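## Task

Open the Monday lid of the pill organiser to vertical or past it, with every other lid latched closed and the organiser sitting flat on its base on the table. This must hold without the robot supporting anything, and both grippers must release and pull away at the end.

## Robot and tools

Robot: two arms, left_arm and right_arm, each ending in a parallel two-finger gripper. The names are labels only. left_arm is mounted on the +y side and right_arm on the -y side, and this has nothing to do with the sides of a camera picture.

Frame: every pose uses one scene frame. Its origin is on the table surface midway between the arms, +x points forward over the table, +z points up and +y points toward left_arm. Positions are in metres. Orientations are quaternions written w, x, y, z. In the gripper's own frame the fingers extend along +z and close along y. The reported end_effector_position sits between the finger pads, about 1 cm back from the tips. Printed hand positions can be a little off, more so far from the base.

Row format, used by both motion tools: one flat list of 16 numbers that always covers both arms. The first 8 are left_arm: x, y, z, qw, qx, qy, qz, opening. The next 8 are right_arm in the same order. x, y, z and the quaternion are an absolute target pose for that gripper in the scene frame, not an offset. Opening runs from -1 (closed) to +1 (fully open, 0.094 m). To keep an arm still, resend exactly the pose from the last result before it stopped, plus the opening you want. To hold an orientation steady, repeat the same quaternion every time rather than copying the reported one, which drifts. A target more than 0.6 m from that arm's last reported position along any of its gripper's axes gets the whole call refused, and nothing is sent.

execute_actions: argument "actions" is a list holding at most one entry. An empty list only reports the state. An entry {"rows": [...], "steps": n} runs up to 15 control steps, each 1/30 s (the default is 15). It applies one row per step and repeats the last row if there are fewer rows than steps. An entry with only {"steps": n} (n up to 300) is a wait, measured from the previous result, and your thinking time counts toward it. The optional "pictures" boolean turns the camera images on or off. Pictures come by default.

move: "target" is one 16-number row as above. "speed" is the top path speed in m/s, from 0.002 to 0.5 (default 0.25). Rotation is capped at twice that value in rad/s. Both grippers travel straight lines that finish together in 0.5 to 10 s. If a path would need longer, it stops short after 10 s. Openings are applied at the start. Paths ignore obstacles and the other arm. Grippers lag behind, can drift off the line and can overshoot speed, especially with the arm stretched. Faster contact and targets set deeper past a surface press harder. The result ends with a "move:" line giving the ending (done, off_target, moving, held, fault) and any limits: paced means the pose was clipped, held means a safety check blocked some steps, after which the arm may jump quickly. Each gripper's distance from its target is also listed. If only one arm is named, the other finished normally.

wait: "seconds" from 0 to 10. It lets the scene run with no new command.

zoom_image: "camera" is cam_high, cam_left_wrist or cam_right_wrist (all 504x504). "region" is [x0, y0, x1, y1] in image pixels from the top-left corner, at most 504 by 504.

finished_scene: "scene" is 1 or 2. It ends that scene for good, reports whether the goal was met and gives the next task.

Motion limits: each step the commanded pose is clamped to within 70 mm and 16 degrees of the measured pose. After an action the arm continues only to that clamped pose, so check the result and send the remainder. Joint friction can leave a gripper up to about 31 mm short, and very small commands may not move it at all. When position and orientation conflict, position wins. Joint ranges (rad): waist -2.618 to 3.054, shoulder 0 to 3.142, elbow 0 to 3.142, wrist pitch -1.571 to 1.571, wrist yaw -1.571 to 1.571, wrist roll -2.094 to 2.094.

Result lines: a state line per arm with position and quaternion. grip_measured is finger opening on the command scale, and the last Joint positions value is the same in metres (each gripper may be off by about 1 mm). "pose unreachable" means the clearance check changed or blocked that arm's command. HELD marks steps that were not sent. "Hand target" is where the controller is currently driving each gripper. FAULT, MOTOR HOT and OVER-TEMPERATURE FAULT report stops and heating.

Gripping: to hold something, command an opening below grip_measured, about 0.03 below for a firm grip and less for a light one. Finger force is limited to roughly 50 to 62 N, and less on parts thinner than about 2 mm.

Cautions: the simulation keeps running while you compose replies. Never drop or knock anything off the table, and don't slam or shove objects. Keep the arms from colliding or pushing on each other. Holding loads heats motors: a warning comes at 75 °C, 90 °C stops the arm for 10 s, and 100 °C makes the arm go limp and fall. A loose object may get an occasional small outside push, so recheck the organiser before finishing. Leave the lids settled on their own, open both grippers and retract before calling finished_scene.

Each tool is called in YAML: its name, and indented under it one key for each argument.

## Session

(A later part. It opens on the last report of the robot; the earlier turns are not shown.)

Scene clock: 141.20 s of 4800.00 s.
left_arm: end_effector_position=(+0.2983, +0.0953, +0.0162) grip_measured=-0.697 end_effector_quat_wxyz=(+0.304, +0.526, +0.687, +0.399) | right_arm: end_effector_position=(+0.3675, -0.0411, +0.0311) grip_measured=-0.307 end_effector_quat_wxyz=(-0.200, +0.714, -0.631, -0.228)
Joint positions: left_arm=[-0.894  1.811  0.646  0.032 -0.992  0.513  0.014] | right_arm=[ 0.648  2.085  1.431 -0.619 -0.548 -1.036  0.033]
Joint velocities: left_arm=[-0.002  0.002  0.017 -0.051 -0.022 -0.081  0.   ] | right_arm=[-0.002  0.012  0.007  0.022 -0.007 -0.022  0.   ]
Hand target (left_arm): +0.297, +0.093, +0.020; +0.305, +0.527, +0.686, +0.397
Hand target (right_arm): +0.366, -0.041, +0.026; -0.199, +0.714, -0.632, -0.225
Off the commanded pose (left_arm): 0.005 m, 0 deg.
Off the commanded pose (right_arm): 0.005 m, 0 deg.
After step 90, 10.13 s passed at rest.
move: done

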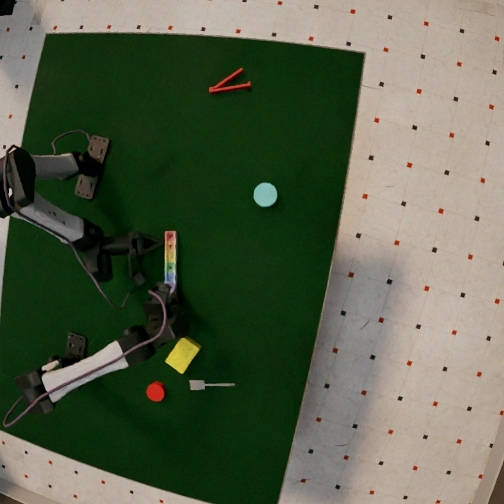

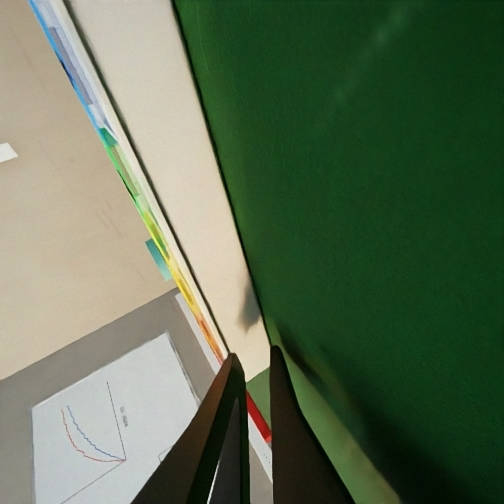

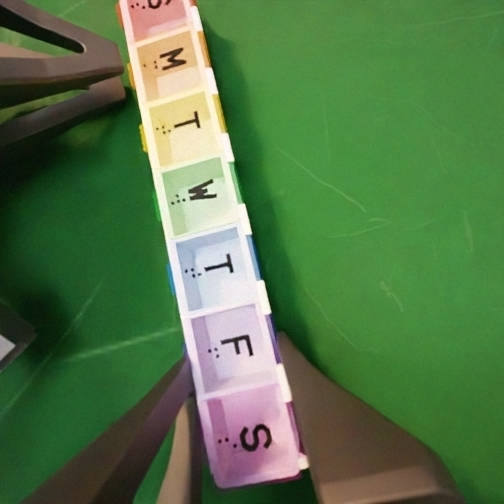

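move:
  target: [0.298,0.092,0.036,0.305,0.527,0.686,0.397,-0.7,0.366,-0.041,0.026,0.199,-0.714,0.632,0.225,-0.35]
  speed: 0.02

Scene clock: 149.70 s of 4800.00 s.
left_arm: end_effector_position=(+0.2976, +0.0964, +0.0287) grip_measured=-0.697 end_effector_quat_wxyz=(+0.300, +0.528, +0.686, +0.401) | right_arm: end_effector_position=(+0.3675, -0.0411, +0.0311) grip_measured=-0.307 end_effector_quat_wxyz=(-0.200, +0.714, -0.631, -0.228)
Joint positions: left_arm=[-0.894  1.762  0.662 -0.043 -0.992  0.512  0.014] | right_arm=[ 0.648  2.085  1.431 -0.619 -0.548 -1.036  0.033]
Joint velocities: left_arm=[-0.002  0.012 -0.007  0.051 -0.051  0.007 -0.001] | right_arm=[ 0.007 -0.037  0.002 -0.051  0.066 -0.051  0.001]
Hand target (left_arm): +0.298, +0.092, +0.036; +0.306, +0.527, +0.686, +0.397
Hand target (right_arm): +0.366, -0.041, +0.026; -0.199, +0.714, -0.632, -0.225
Off the commanded pose (left_arm): 0.009 m, 1 deg.
Off the commanded pose (right_arm): 0.005 m, 0 deg.
After step 90, 4.20 s passed at rest.
move: done

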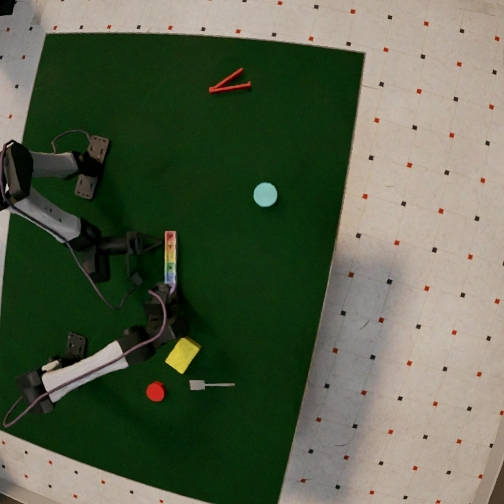

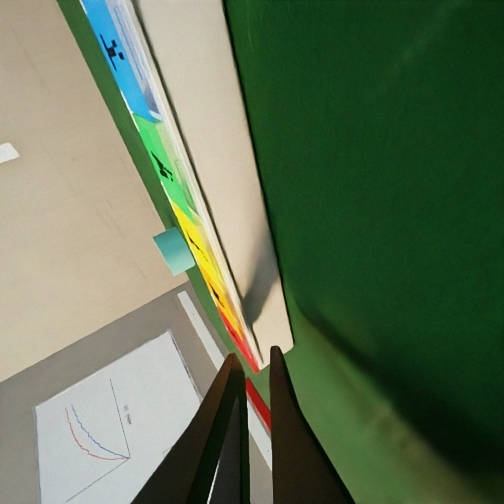

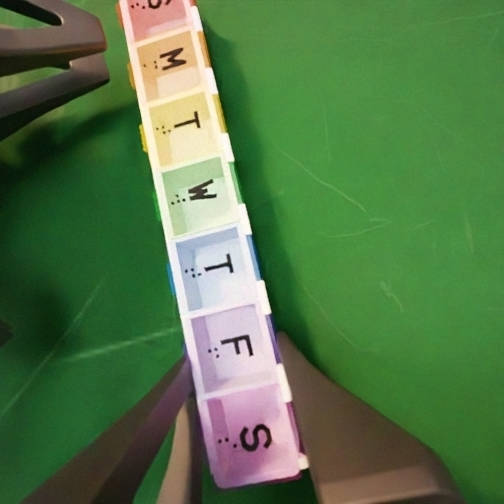

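move:
  target: [0.298,0.092,0.036,0.305,0.527,0.686,0.397,-0.5,0.366,-0.041,0.026,0.199,-0.714,0.632,0.225,-0.35]
  speed: 0.02

move:
  target: [0.314,0.090,0.036,0.305,0.527,0.686,0.397,-0.5,0.366,-0.041,0.026,0.199,-0.714,0.632,0.225,-0.35]
  speed: 0.015

Scene clock: 158.63 s of 4800.00 s.
left_arm: end_effector_position=(+0.2973, +0.0970, +0.0283) grip_measured=-0.502 end_effector_quat_wxyz=(+0.299, +0.529, +0.685, +0.402) | right_arm: end_effector_position=(+0.3675, -0.0411, +0.0311) grip_measured=-0.307 end_effector_quat_wxyz=(-0.200, +0.714, -0.631, -0.228)
Joint positions: left_arm=[-0.894  1.762  0.662 -0.048 -0.992  0.512  0.023] | right_arm=[ 0.648  2.085  1.431 -0.619 -0.548 -1.036  0.033]
Joint velocities: left_arm=[-0.002  0.002 -0.002  0.022 -0.022  0.037 -0.   ] | right_arm=[ 0.002 -0.002 -0.002 -0.051  0.066  0.022 -0.   ]
Hand target (left_arm): +0.298, +0.092, +0.036; +0.305, +0.527, +0.686, +0.397
Hand target (right_arm): +0.366, -0.041, +0.026; -0.199, +0.714, -0.632, -0.225
Off the commanded pose (left_arm): 0.009 m, 1 deg.
Off the commanded pose (right_arm): 0.005 m, 0 deg.
After step 90, 5.23 s passed at rest.
move: done

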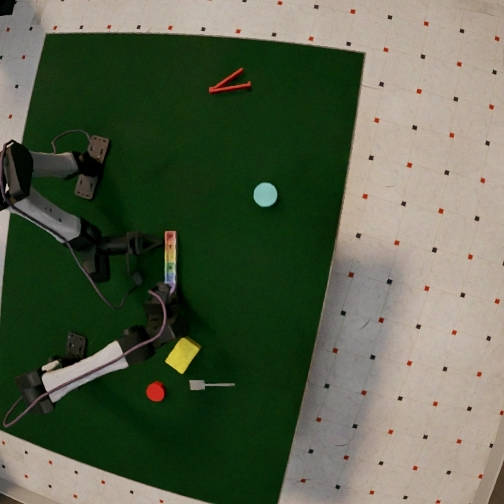

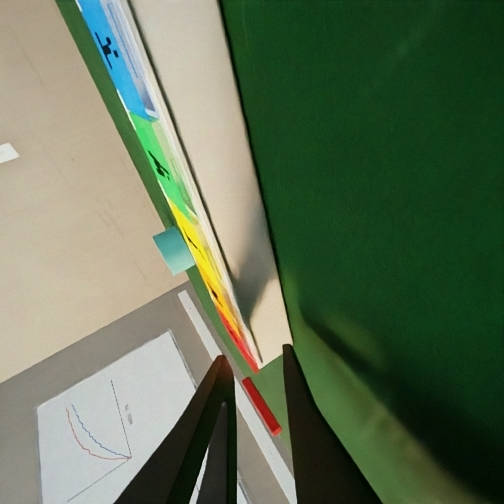

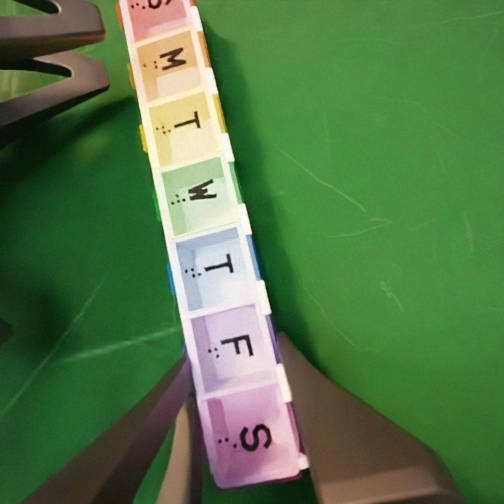

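Scene clock: 160.17 s of 4800.00 s.
left_arm: end_effector_position=(+0.3086, +0.0938, +0.0343) grip_measured=-0.502 end_effector_quat_wxyz=(+0.301, +0.531, +0.683, +0.402) | right_arm: end_effector_position=(+0.3675, -0.0411, +0.0311) grip_measured=-0.307 end_effector_quat_wxyz=(-0.200, +0.714, -0.631, -0.228)
Joint positions: left_arm=[-0.864  1.762  0.685 -0.018 -0.979  0.573  0.023] | right_arm=[ 0.648  2.085  1.431 -0.619 -0.548 -1.036  0.033]
Joint velocities: left_arm=[ 0.002 -0.007  0.007  0.022 -0.022  0.037 -0.   ] | right_arm=[-0.017 -0.022 -0.012 -0.051 -0.066  0.066  0.002]
Hand target (left_arm): +0.314, +0.090, +0.036; +0.306, +0.527, +0.686, +0.397
Hand target (right_arm): +0.366, -0.041, +0.026; -0.199, +0.714, -0.632, -0.225
Off the commanded pose (left_arm): 0.007 m, 1 deg.
Off the commanded pose (right_arm): 0.005 m, 0 deg.
move: done

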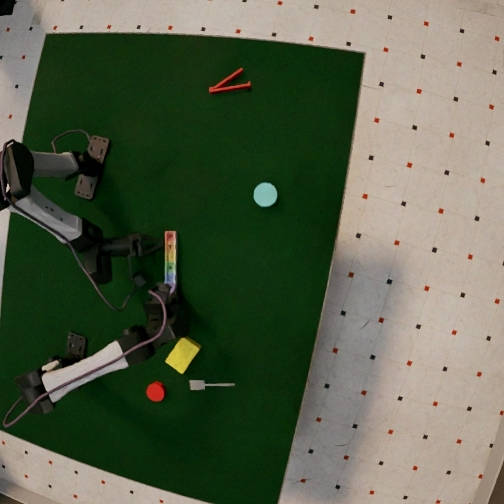

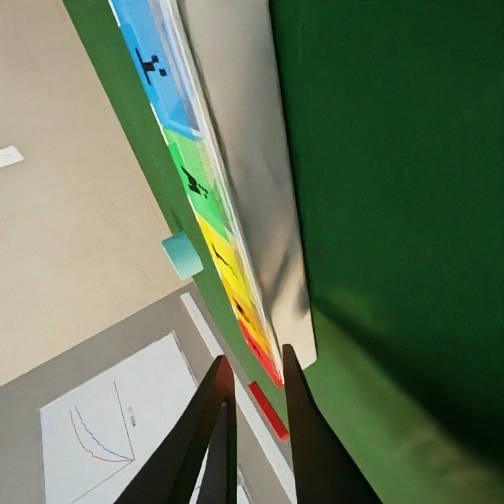

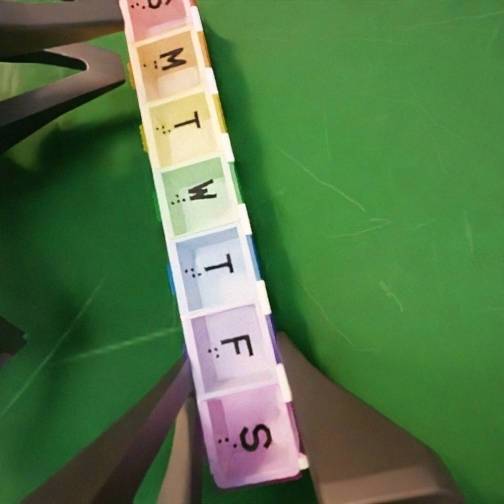

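zoom_image:
  camera: "cam_right_wrist"
  region: [60,0,220,130]

zoom_image:
  camera: "cam_left_wrist"
  region: [190,250,350,410]

Region (60, 0, 220, 130) of cam_right_wrist's 504x504 image, scaled by 3.150, with more detail than that image has; it fills the top 410 rows of this view, and the rest is white.

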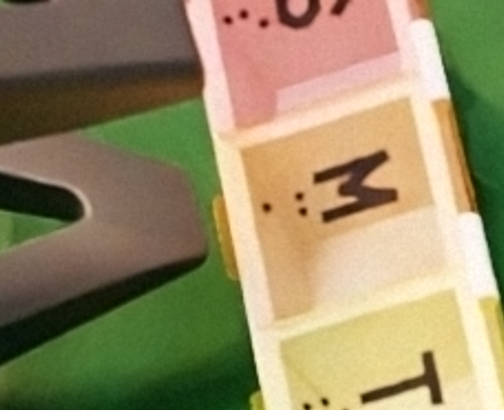

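Region (190, 250, 350, 410) of cam_left_wrist's 504x504 image, scaled by 3.150, with more detail than that image has.

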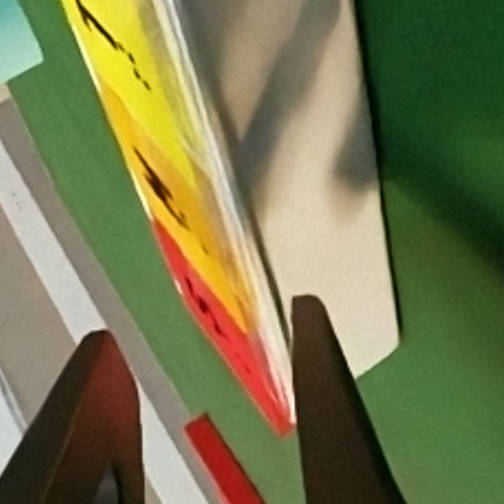

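move:
  target: [0.311,0.091,0.034,0.305,0.527,0.686,0.397,-0.4,0.366,-0.041,0.026,0.199,-0.714,0.632,0.225,-0.35]
  speed: 0.015

move:
  target: [0.324,0.090,0.031,0.305,0.527,0.686,0.397,-0.4,0.366,-0.041,0.026,0.199,-0.714,0.632,0.225,-0.35]
  speed: 0.015

Scene clock: 175.53 s of 4800.00 s.
left_arm: end_effector_position=(+0.3086, +0.0935, +0.0342) grip_measured=-0.402 end_effector_quat_wxyz=(+0.301, +0.531, +0.683, +0.402) | right_arm: end_effector_position=(+0.3675, -0.0411, +0.0311) grip_measured=-0.307 end_effector_quat_wxyz=(-0.200, +0.714, -0.631, -0.228)
Joint positions: left_arm=[-0.864  1.762  0.685 -0.018 -0.978  0.575  0.028] | right_arm=[ 0.648  2.085  1.431 -0.619 -0.548 -1.036  0.033]
Joint velocities: left_arm=[-0.012  0.002 -0.017  0.007 -0.022  0.022  0.   ] | right_arm=[-0.007 -0.002 -0.002 -0.037  0.037 -0.007 -0.001]
Hand target (left_arm): +0.311, +0.091, +0.034; +0.305, +0.527, +0.686, +0.397
Hand target (right_arm): +0.366, -0.041, +0.026; -0.199, +0.714, -0.632, -0.225
Off the commanded pose (left_arm): 0.004 m, 1 deg.
Off the commanded pose (right_arm): 0.005 m, 0 deg.
After step 90, 11.57 s passed at rest.
move: done

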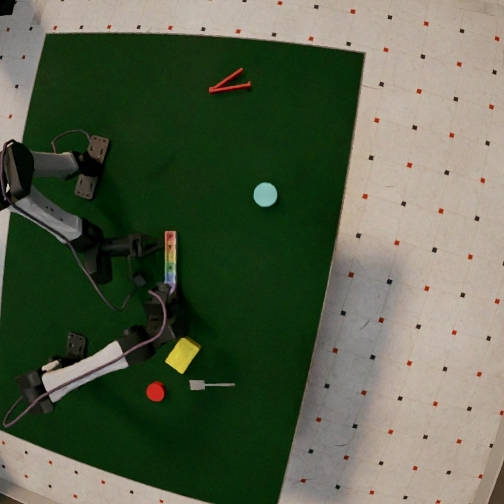

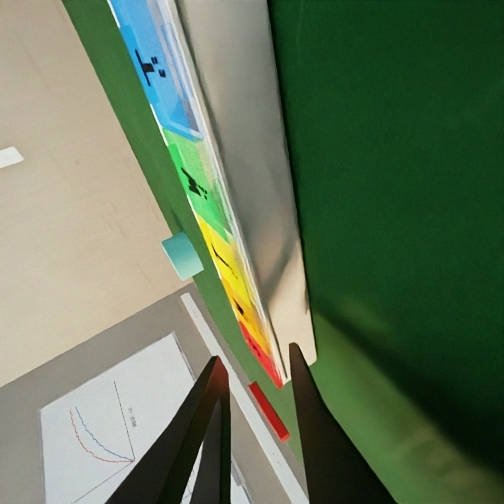

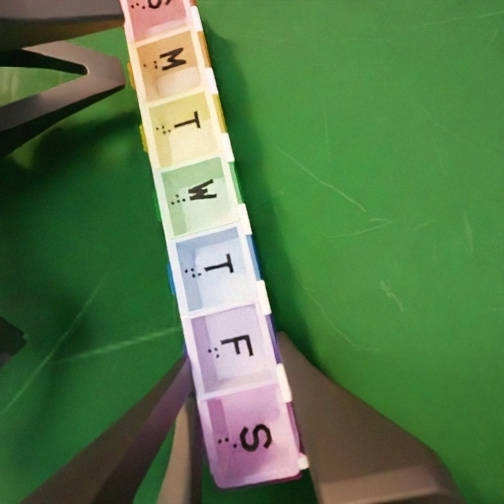

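Scene clock: 176.83 s of 4800.00 s.
left_arm: end_effector_position=(+0.3176, +0.0939, +0.0366) grip_measured=-0.402 end_effector_quat_wxyz=(+0.307, +0.527, +0.684, +0.399) | right_arm: end_effector_position=(+0.3692, -0.0408, +0.0311) grip_measured=-0.307 end_effector_quat_wxyz=(-0.203, +0.714, -0.631, -0.225)
Joint positions: left_arm=[-0.836  1.762  0.685  0.033 -0.963  0.617  0.028] | right_arm=[ 0.648  2.085  1.431 -0.612 -0.544 -1.033  0.033]
Joint velocities: left_arm=[-0.002  0.017 -0.017  0.022 -0.066 -0.066  0.   ] | right_arm=[-0.007 -0.032 -0.012 -0.007 -0.007  0.022 -0.   ]
Hand target (left_arm): +0.324, +0.090, +0.031; +0.305, +0.527, +0.686, +0.397
Hand target (right_arm): +0.366, -0.041, +0.026; -0.199, +0.714, -0.632, -0.225
Off the commanded pose (left_arm): 0.009 m, 0 deg.
Off the commanded pose (right_arm): 0.006 m, 0 deg.
move: done

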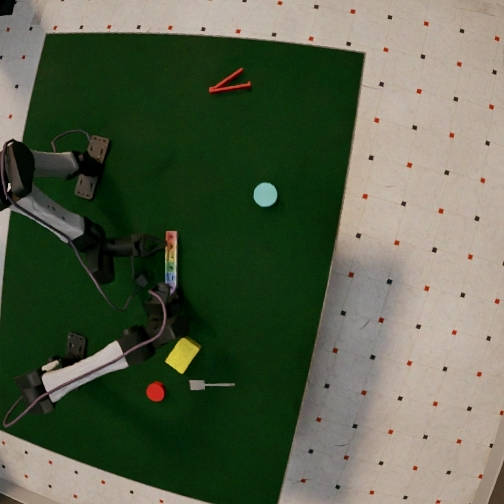

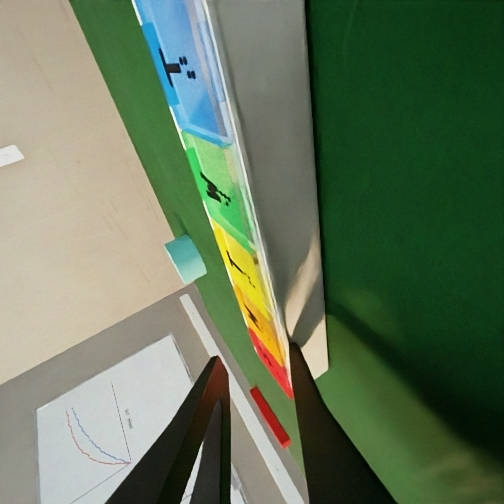

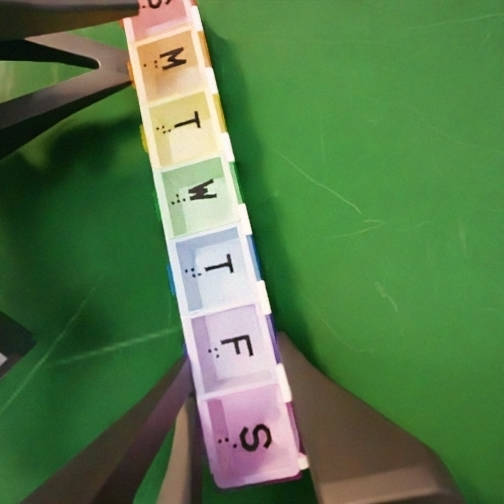

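zoom_image:
  camera: "cam_right_wrist"
  region: [70,10,210,120]

Region (70, 10, 210, 120) of cam_right_wrist's 504x504 image, scaled by 3.600, with more detail than that image has; it fills the top 396 rows of this view, and the rest is white.

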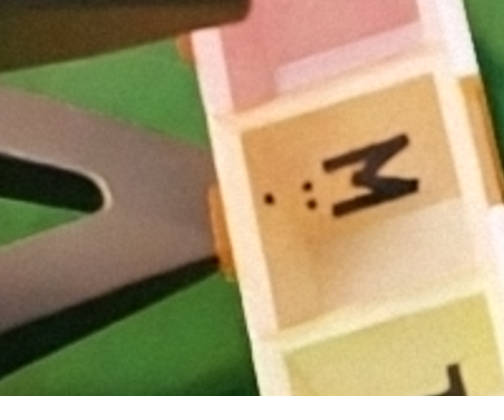

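move:
  target: [0.322,0.091,0.036,0.305,0.527,0.686,0.397,-0.6,0.366,-0.041,0.026,0.199,-0.714,0.632,0.225,-0.35]
  speed: 0.015

zoom_image:
  camera: "cam_right_wrist"
  region: [40,0,220,140]

Scene clock: 193.73 s of 4800.00 s.
left_arm: end_effector_position=(+0.3170, +0.0936, +0.0354) grip_measured=-0.597 end_effector_quat_wxyz=(+0.305, +0.531, +0.684, +0.397) | right_arm: end_effector_position=(+0.3702, -0.0401, +0.0316) grip_measured=-0.307 end_effector_quat_wxyz=(-0.205, +0.714, -0.631, -0.225)
Joint positions: left_arm=[-0.836  1.762  0.685  0.03  -0.956  0.619  0.019] | right_arm=[ 0.648  2.085  1.431 -0.606 -0.544 -1.031  0.033]
Joint velocities: left_arm=[-0.002  0.007  0.002 -0.007  0.037 -0.037 -0.   ] | right_arm=[-0.002 -0.007  0.002  0.022  0.051 -0.037  0.001]
Hand target (left_arm): +0.322, +0.091, +0.036; +0.305, +0.527, +0.686, +0.397
Hand target (right_arm): +0.366, -0.041, +0.026; -0.199, +0.714, -0.632, -0.225
Off the commanded pose (left_arm): 0.006 m, 0 deg.
Off the commanded pose (right_arm): 0.007 m, 1 deg.
After step 90, 13.20 s passed at rest.
move: done

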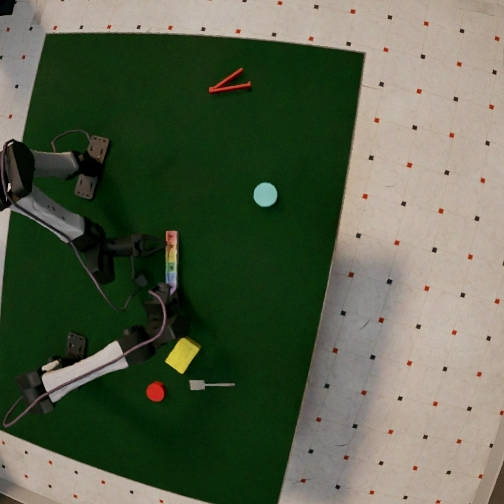

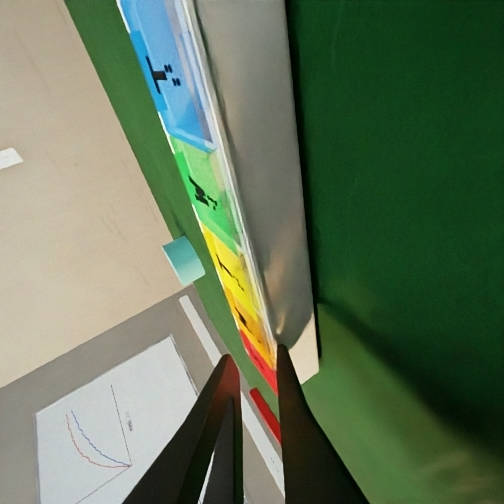

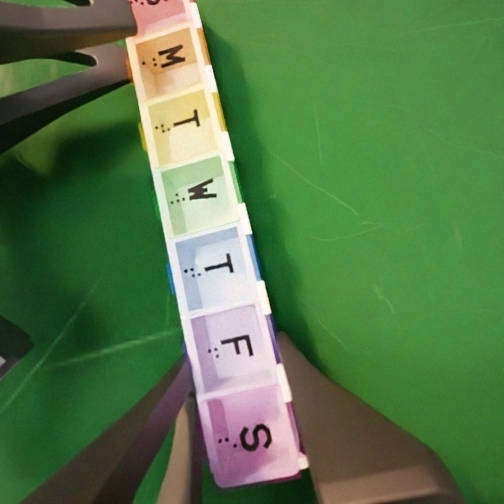

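Region (40, 0, 220, 140) of cam_right_wrist's 504x504 image, scaled by 2.800, with more detail than that image has.

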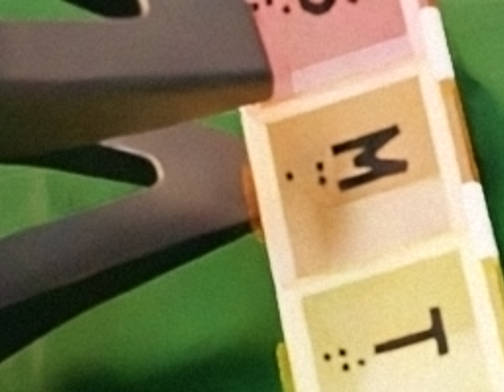

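move:
  target: [0.322,0.091,0.048,0.305,0.527,0.686,0.397,-0.6,0.366,-0.041,0.026,0.199,-0.714,0.632,0.225,-0.35]
  speed: 0.015

Scene clock: 199.83 s of 4800.00 s.
left_arm: end_effector_position=(+0.3164, +0.0940, +0.0357) grip_measured=-0.597 end_effector_quat_wxyz=(+0.294, +0.538, +0.682, +0.399) | right_arm: end_effector_position=(+0.3702, -0.0401, +0.0316) grip_measured=-0.307 end_effector_quat_wxyz=(-0.205, +0.714, -0.631, -0.225)
Joint positions: left_arm=[-0.836  1.762  0.702 -0.014 -0.953  0.619  0.019] | right_arm=[ 0.648  2.085  1.431 -0.606 -0.544 -1.031  0.033]
Joint velocities: left_arm=[-0.012 -0.007  0.017 -0.066  0.022 -0.037  0.001] | right_arm=[-0.027  0.002 -0.022 -0.022 -0.022  0.037 -0.001]
Hand target (left_arm): +0.322, +0.091, +0.048; +0.305, +0.527, +0.686, +0.397
Hand target (right_arm): +0.366, -0.041, +0.026; -0.199, +0.714, -0.632, -0.225
Off the commanded pose (left_arm): 0.014 m, 2 deg.
Off the commanded pose (right_arm): 0.007 m, 1 deg.
After step 90, 1.97 s passed at rest.
move: off_target (left_arm)

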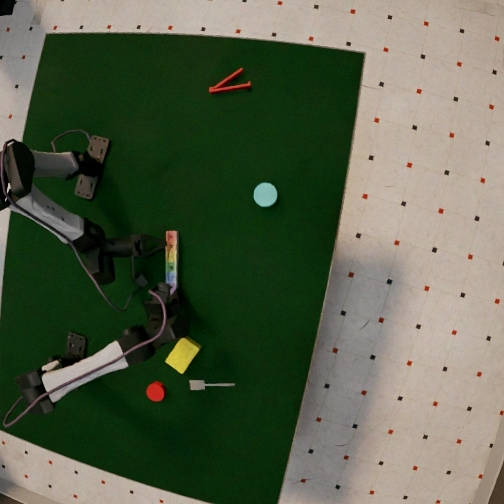

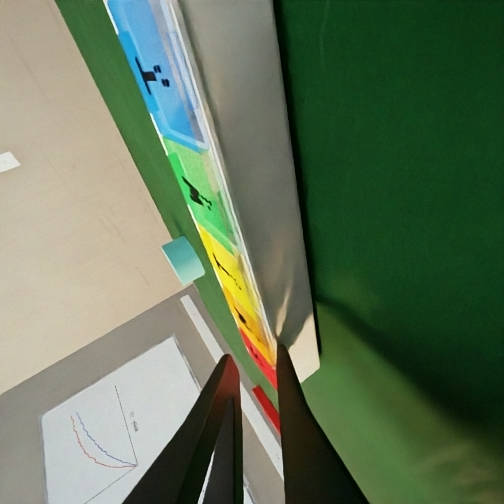

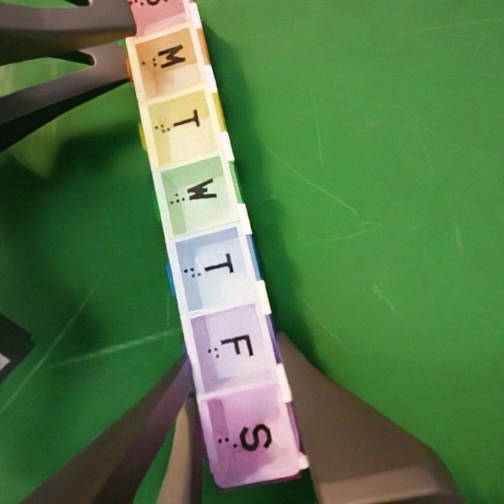

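move:
  target: [0.322,0.091,0.048,0.305,0.527,0.686,0.397,-0.75,0.366,-0.041,0.026,0.199,-0.714,0.632,0.225,-0.35]
  speed: 0.015

zoom_image:
  camera: "cam_right_wrist"
  region: [40,0,220,140]

Scene clock: 210.17 s of 4800.00 s.
left_arm: end_effector_position=(+0.3155, +0.0942, +0.0344) grip_measured=-0.747 end_effector_quat_wxyz=(+0.291, +0.541, +0.682, +0.397) | right_arm: end_effector_position=(+0.3707, -0.0394, +0.0320) grip_measured=-0.307 end_effector_quat_wxyz=(-0.207, +0.714, -0.630, -0.225)
Joint positions: left_arm=[-0.836  1.762  0.702 -0.022 -0.947  0.619  0.012] | right_arm=[ 0.648  2.085  1.431 -0.602 -0.546 -1.031  0.033]
Joint velocities: left_arm=[-0.002 -0.002 -0.002  0.007  0.037  0.066 -0.   ] | right_arm=[-0.007  0.012 -0.007  0.007 -0.066 -0.066  0.001]
Hand target (left_arm): +0.322, +0.091, +0.048; +0.305, +0.527, +0.686, +0.397
Hand target (right_arm): +0.366, -0.041, +0.026; -0.199, +0.714, -0.632, -0.225
Off the commanded pose (left_arm): 0.015 m, 2 deg.
Off the commanded pose (right_arm): 0.008 m, 1 deg.
After step 90, 6.03 s passed at rest.
move: off_target (left_arm)

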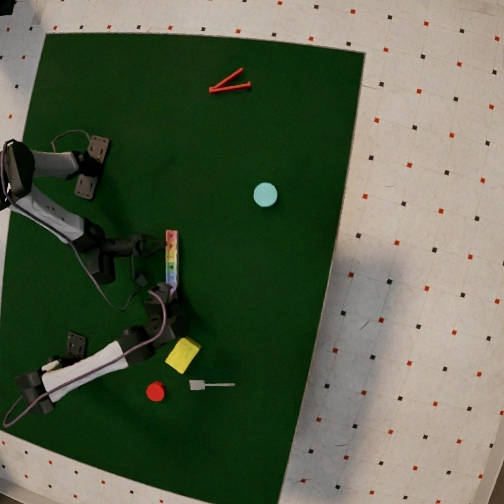

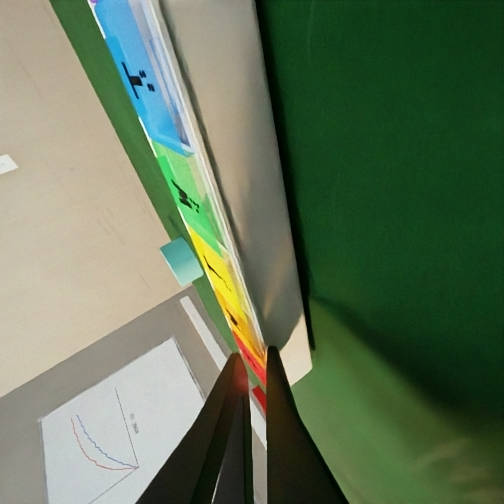

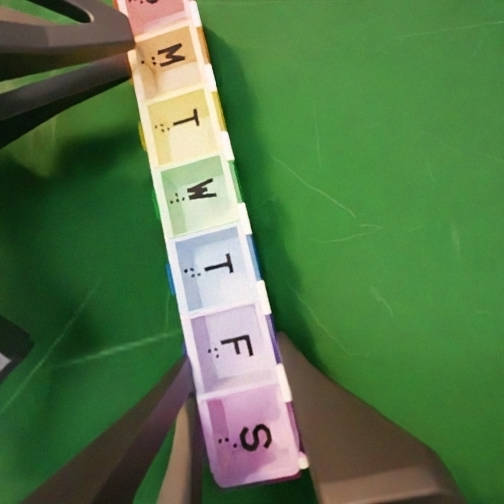

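Region (40, 0, 220, 140) of cam_right_wrist's 504x504 image, scaled by 2.800, with more detail than that image has.

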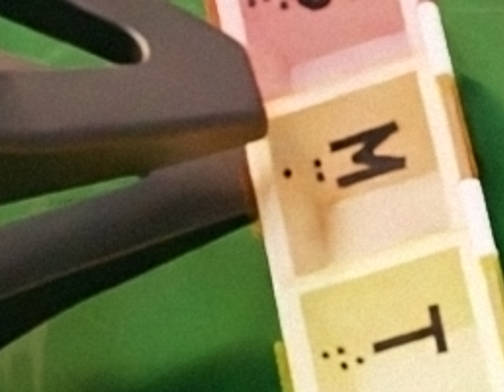

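move:
  target: [0.322,0.091,0.062,0.305,0.527,0.686,0.397,-0.75,0.364,-0.041,0.024,0.199,-0.714,0.632,0.225,-0.35]
  speed: 0.015

Scene clock: 222.47 s of 4800.00 s.
left_arm: end_effector_position=(+0.3174, +0.0919, +0.0520) grip_measured=-0.747 end_effector_quat_wxyz=(+0.296, +0.537, +0.683, +0.397) | right_arm: end_effector_position=(+0.3697, -0.0389, +0.0310) grip_measured=-0.307 end_effector_quat_wxyz=(-0.209, +0.713, -0.629, -0.228)
Joint positions: left_arm=[-0.836  1.713  0.732 -0.087 -0.95   0.619  0.012] | right_arm=[ 0.648  2.085  1.424 -0.593 -0.553 -1.031  0.033]
Joint velocities: left_arm=[ 0.002 -0.007  0.012  0.007 -0.037 -0.022 -0.001] | right_arm=[-0.012  0.017 -0.007 -0.007 -0.007 -0.007  0.   ]
Hand target (left_arm): +0.322, +0.091, +0.062; +0.305, +0.527, +0.686, +0.397
Hand target (right_arm): +0.364, -0.041, +0.024; -0.199, +0.714, -0.632, -0.225
Off the commanded pose (left_arm): 0.011 m, 2 deg.
Off the commanded pose (right_arm): 0.009 m, 1 deg.
After step 90, 7.03 s passed at rest.
move: off_target (left_arm)

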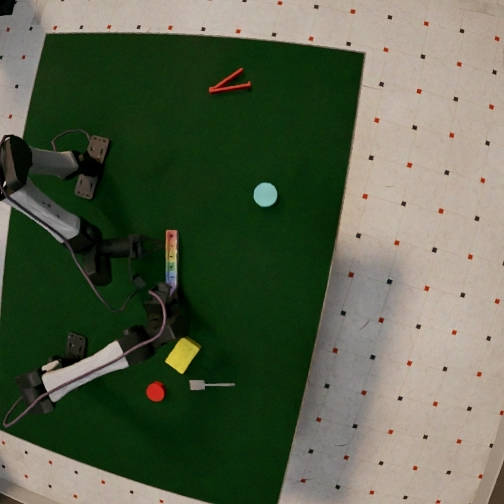

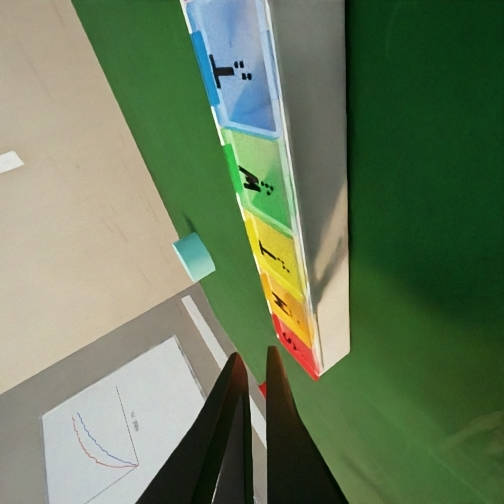

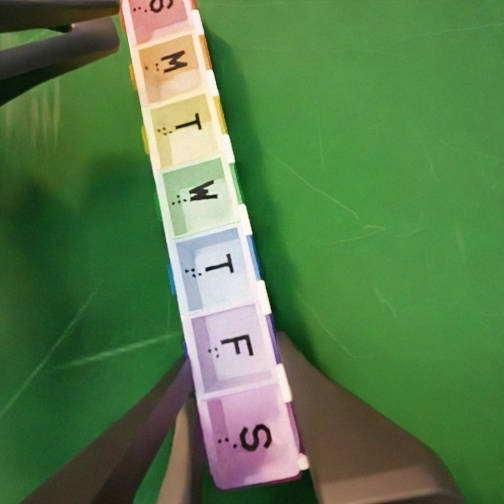

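zoom_image:
  camera: "cam_left_wrist"
  region: [220,220,380,390]

zoom_image:
  camera: "cam_right_wrist"
  region: [80,0,240,160]

Region (220, 220, 380, 390) of cam_left_wrist's 504x504 image, scaled by 2.965, with more detail than that image has; it fills the left 474 columns of this view, and the rest is white.

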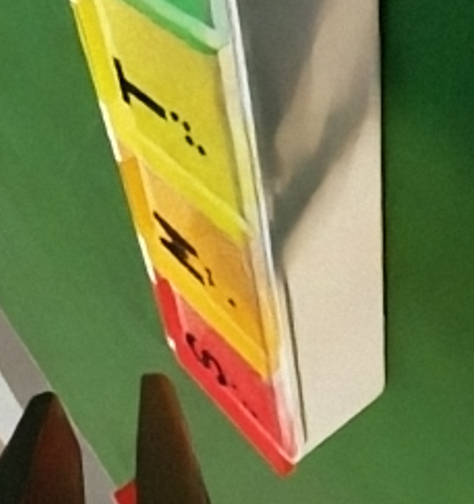

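Region (80, 0, 240, 160) of cam_right_wrist's 504x504 image, scaled by 3.150, with more detail than that image has.

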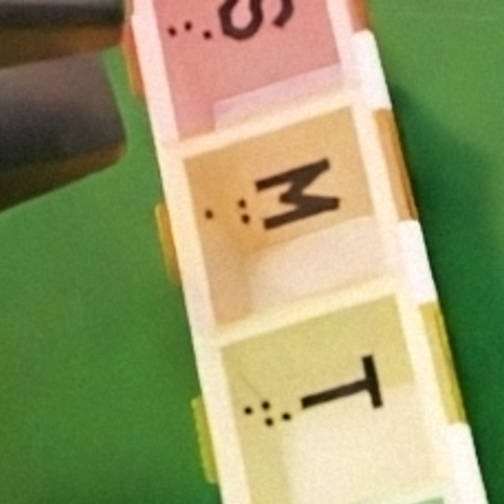

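move:
  target: [0.308,0.088,0.05,0.305,0.527,0.686,0.397,-0.45,0.366,-0.041,0.026,0.199,-0.714,0.632,0.225,-0.35]
  speed: 0.03

move:
  target: [0.308,0.088,0.024,0.305,0.527,0.686,0.397,-0.45,0.366,-0.041,0.026,0.199,-0.714,0.632,0.225,-0.35]
  speed: 0.03

Scene clock: 237.37 s of 4800.00 s.
left_arm: end_effector_position=(+0.3128, +0.0859, +0.0547) grip_measured=-0.452 end_effector_quat_wxyz=(+0.314, +0.521, +0.690, +0.393) | right_arm: end_effector_position=(+0.3697, -0.0389, +0.0310) grip_measured=-0.307 end_effector_quat_wxyz=(-0.209, +0.713, -0.629, -0.228)
Joint positions: left_arm=[-0.864  1.713  0.732 -0.087 -0.972  0.558  0.026] | right_arm=[ 0.648  2.085  1.424 -0.593 -0.553 -1.031  0.033]
Joint velocities: left_arm=[-0.012 -0.002  0.002 -0.022  0.007 -0.11   0.001] | right_arm=[ 0.002  0.012 -0.012 -0.007  0.051 -0.037 -0.   ]
Hand target (left_arm): +0.308, +0.088, +0.050; +0.305, +0.527, +0.686, +0.398
Hand target (right_arm): +0.366, -0.041, +0.026; -0.199, +0.714, -0.632, -0.225
Off the commanded pose (left_arm): 0.007 m, 1 deg.
Off the commanded pose (right_arm): 0.007 m, 1 deg.
After step 90, 11.10 s passed at rest.
move: done

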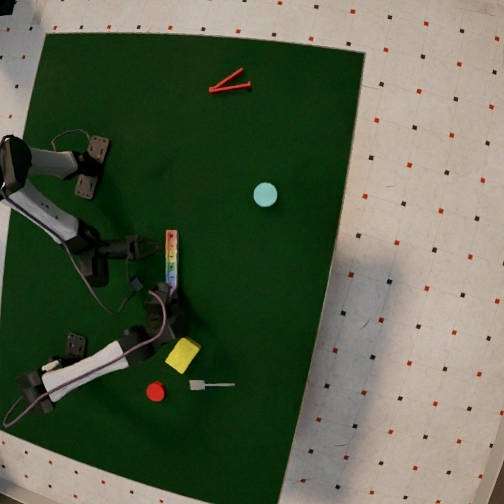

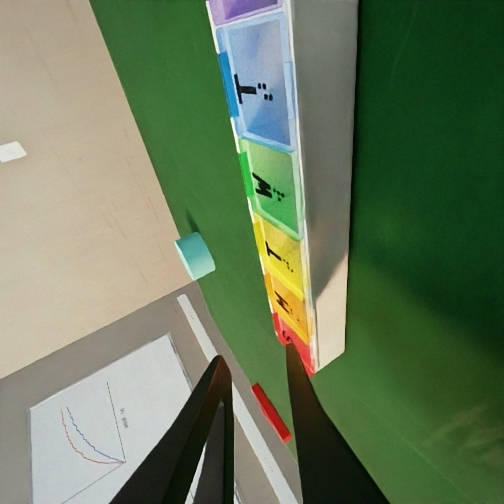

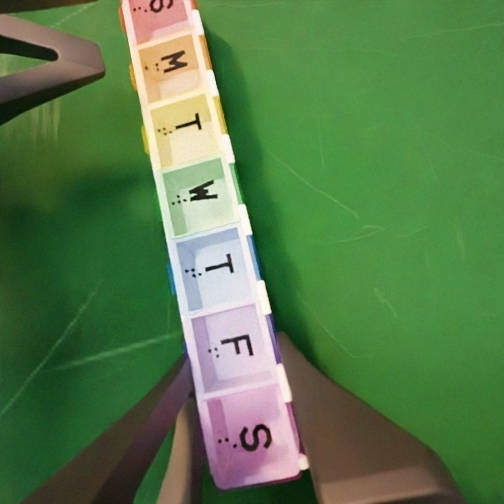

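Scene clock: 238.67 s of 4800.00 s.
left_arm: end_effector_position=(+0.3135, +0.0848, +0.0363) grip_measured=-0.452 end_effector_quat_wxyz=(+0.315, +0.519, +0.691, +0.392) | right_arm: end_effector_position=(+0.3697, -0.0389, +0.0310) grip_measured=-0.307 end_effector_quat_wxyz=(-0.209, +0.713, -0.629, -0.228)
Joint positions: left_arm=[-0.864  1.778  0.711 -0.004 -0.972  0.552  0.026] | right_arm=[ 0.648  2.085  1.424 -0.593 -0.553 -1.031  0.033]
Joint velocities: left_arm=[ 0.007 -0.022  0.012  0.11   0.022 -0.022 -0.001] | right_arm=[ 0.002 -0.012  0.002 -0.022  0.051 -0.051  0.   ]
Hand target (left_arm): +0.308, +0.088, +0.025; +0.305, +0.527, +0.686, +0.397
Hand target (right_arm): +0.366, -0.041, +0.026; -0.199, +0.714, -0.632, -0.225
Off the commanded pose (left_arm): 0.014 m, 2 deg.
Off the commanded pose (right_arm): 0.007 m, 1 deg.
move: off_target (left_arm)

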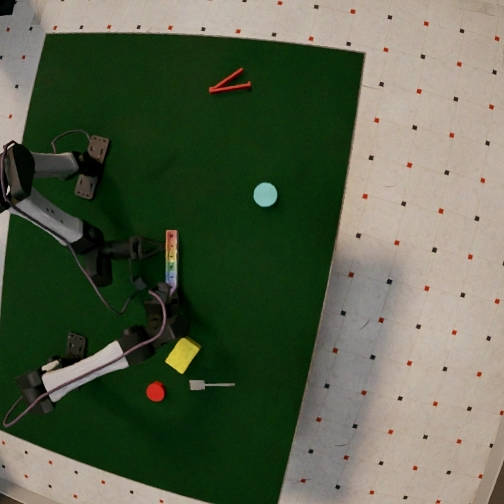

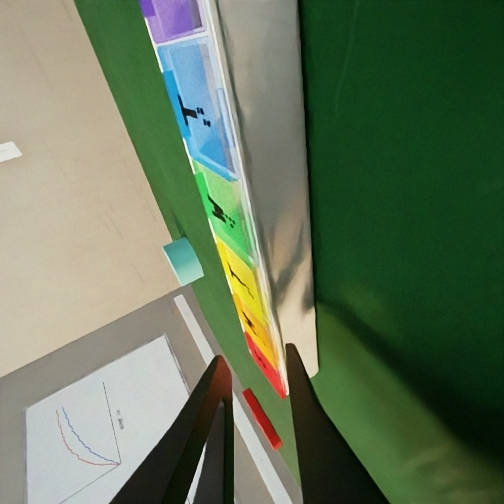

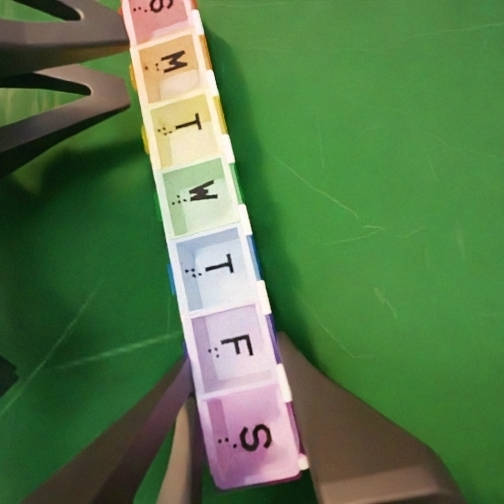

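move:
  target: [0.304,0.098,0.021,0.305,0.527,0.686,0.397,-0.45,0.366,-0.041,0.026,0.199,-0.714,0.632,0.225,-0.35]
  speed: 0.02

zoom_image:
  camera: "cam_right_wrist"
  region: [40,0,220,160]

Scene clock: 244.77 s of 4800.00 s.
left_arm: end_effector_position=(+0.3077, +0.0940, +0.0274) grip_measured=-0.452 end_effector_quat_wxyz=(+0.311, +0.521, +0.690, +0.394) | right_arm: end_effector_position=(+0.3697, -0.0389, +0.0310) grip_measured=-0.307 end_effector_quat_wxyz=(-0.209, +0.713, -0.629, -0.228)
Joint positions: left_arm=[-0.864  1.778  0.661  0.037 -0.973  0.552  0.026] | right_arm=[ 0.648  2.085  1.424 -0.593 -0.553 -1.031  0.033]
Joint velocities: left_arm=[-0.002  0.002 -0.012 -0.037 -0.051  0.081 -0.   ] | right_arm=[-0.007  0.012 -0.007 -0.095 -0.051 -0.037 -0.001]
Hand target (left_arm): +0.304, +0.098, +0.021; +0.305, +0.527, +0.686, +0.397
Hand target (right_arm): +0.366, -0.041, +0.026; -0.199, +0.714, -0.632, -0.225
Off the commanded pose (left_arm): 0.008 m, 1 deg.
Off the commanded pose (right_arm): 0.007 m, 1 deg.
After step 90, 1.73 s passed at rest.
move: done

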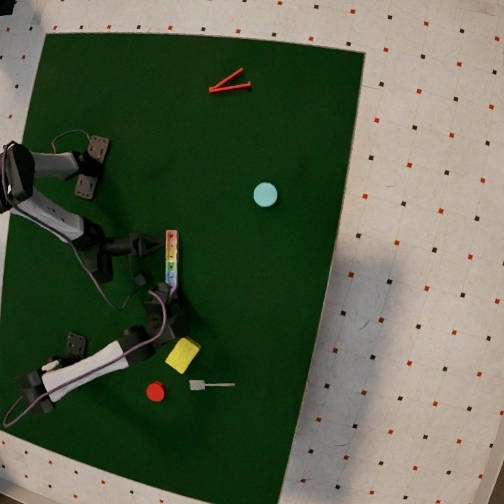

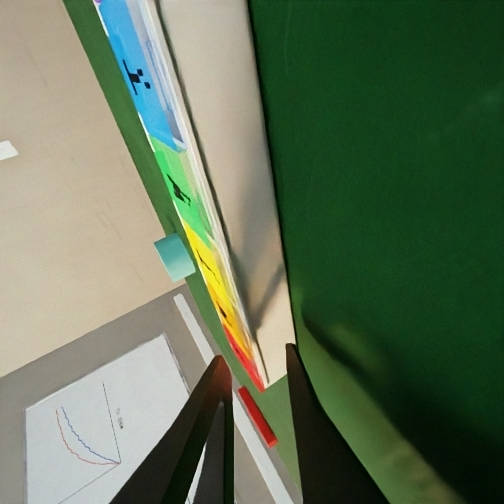

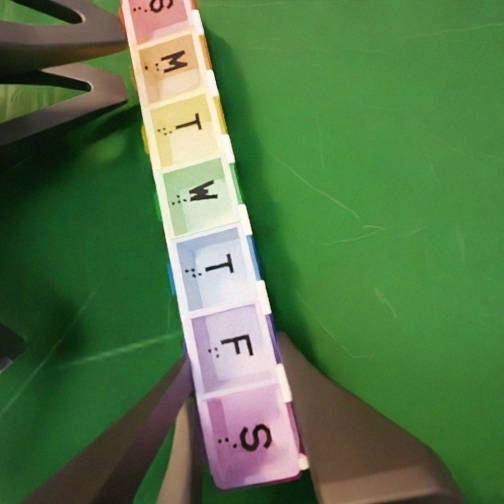

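Region (40, 0, 220, 160) of cam_right_wrist's 504x504 image, scaled by 2.800, with more detail than that image has.

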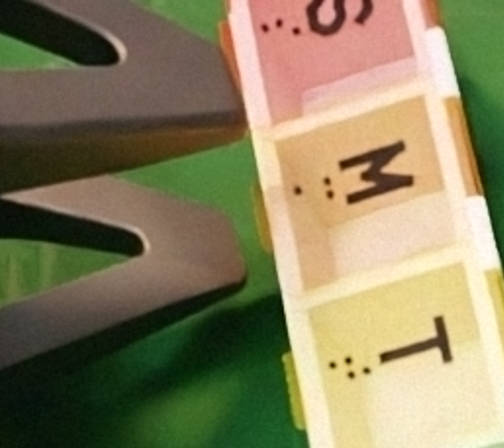

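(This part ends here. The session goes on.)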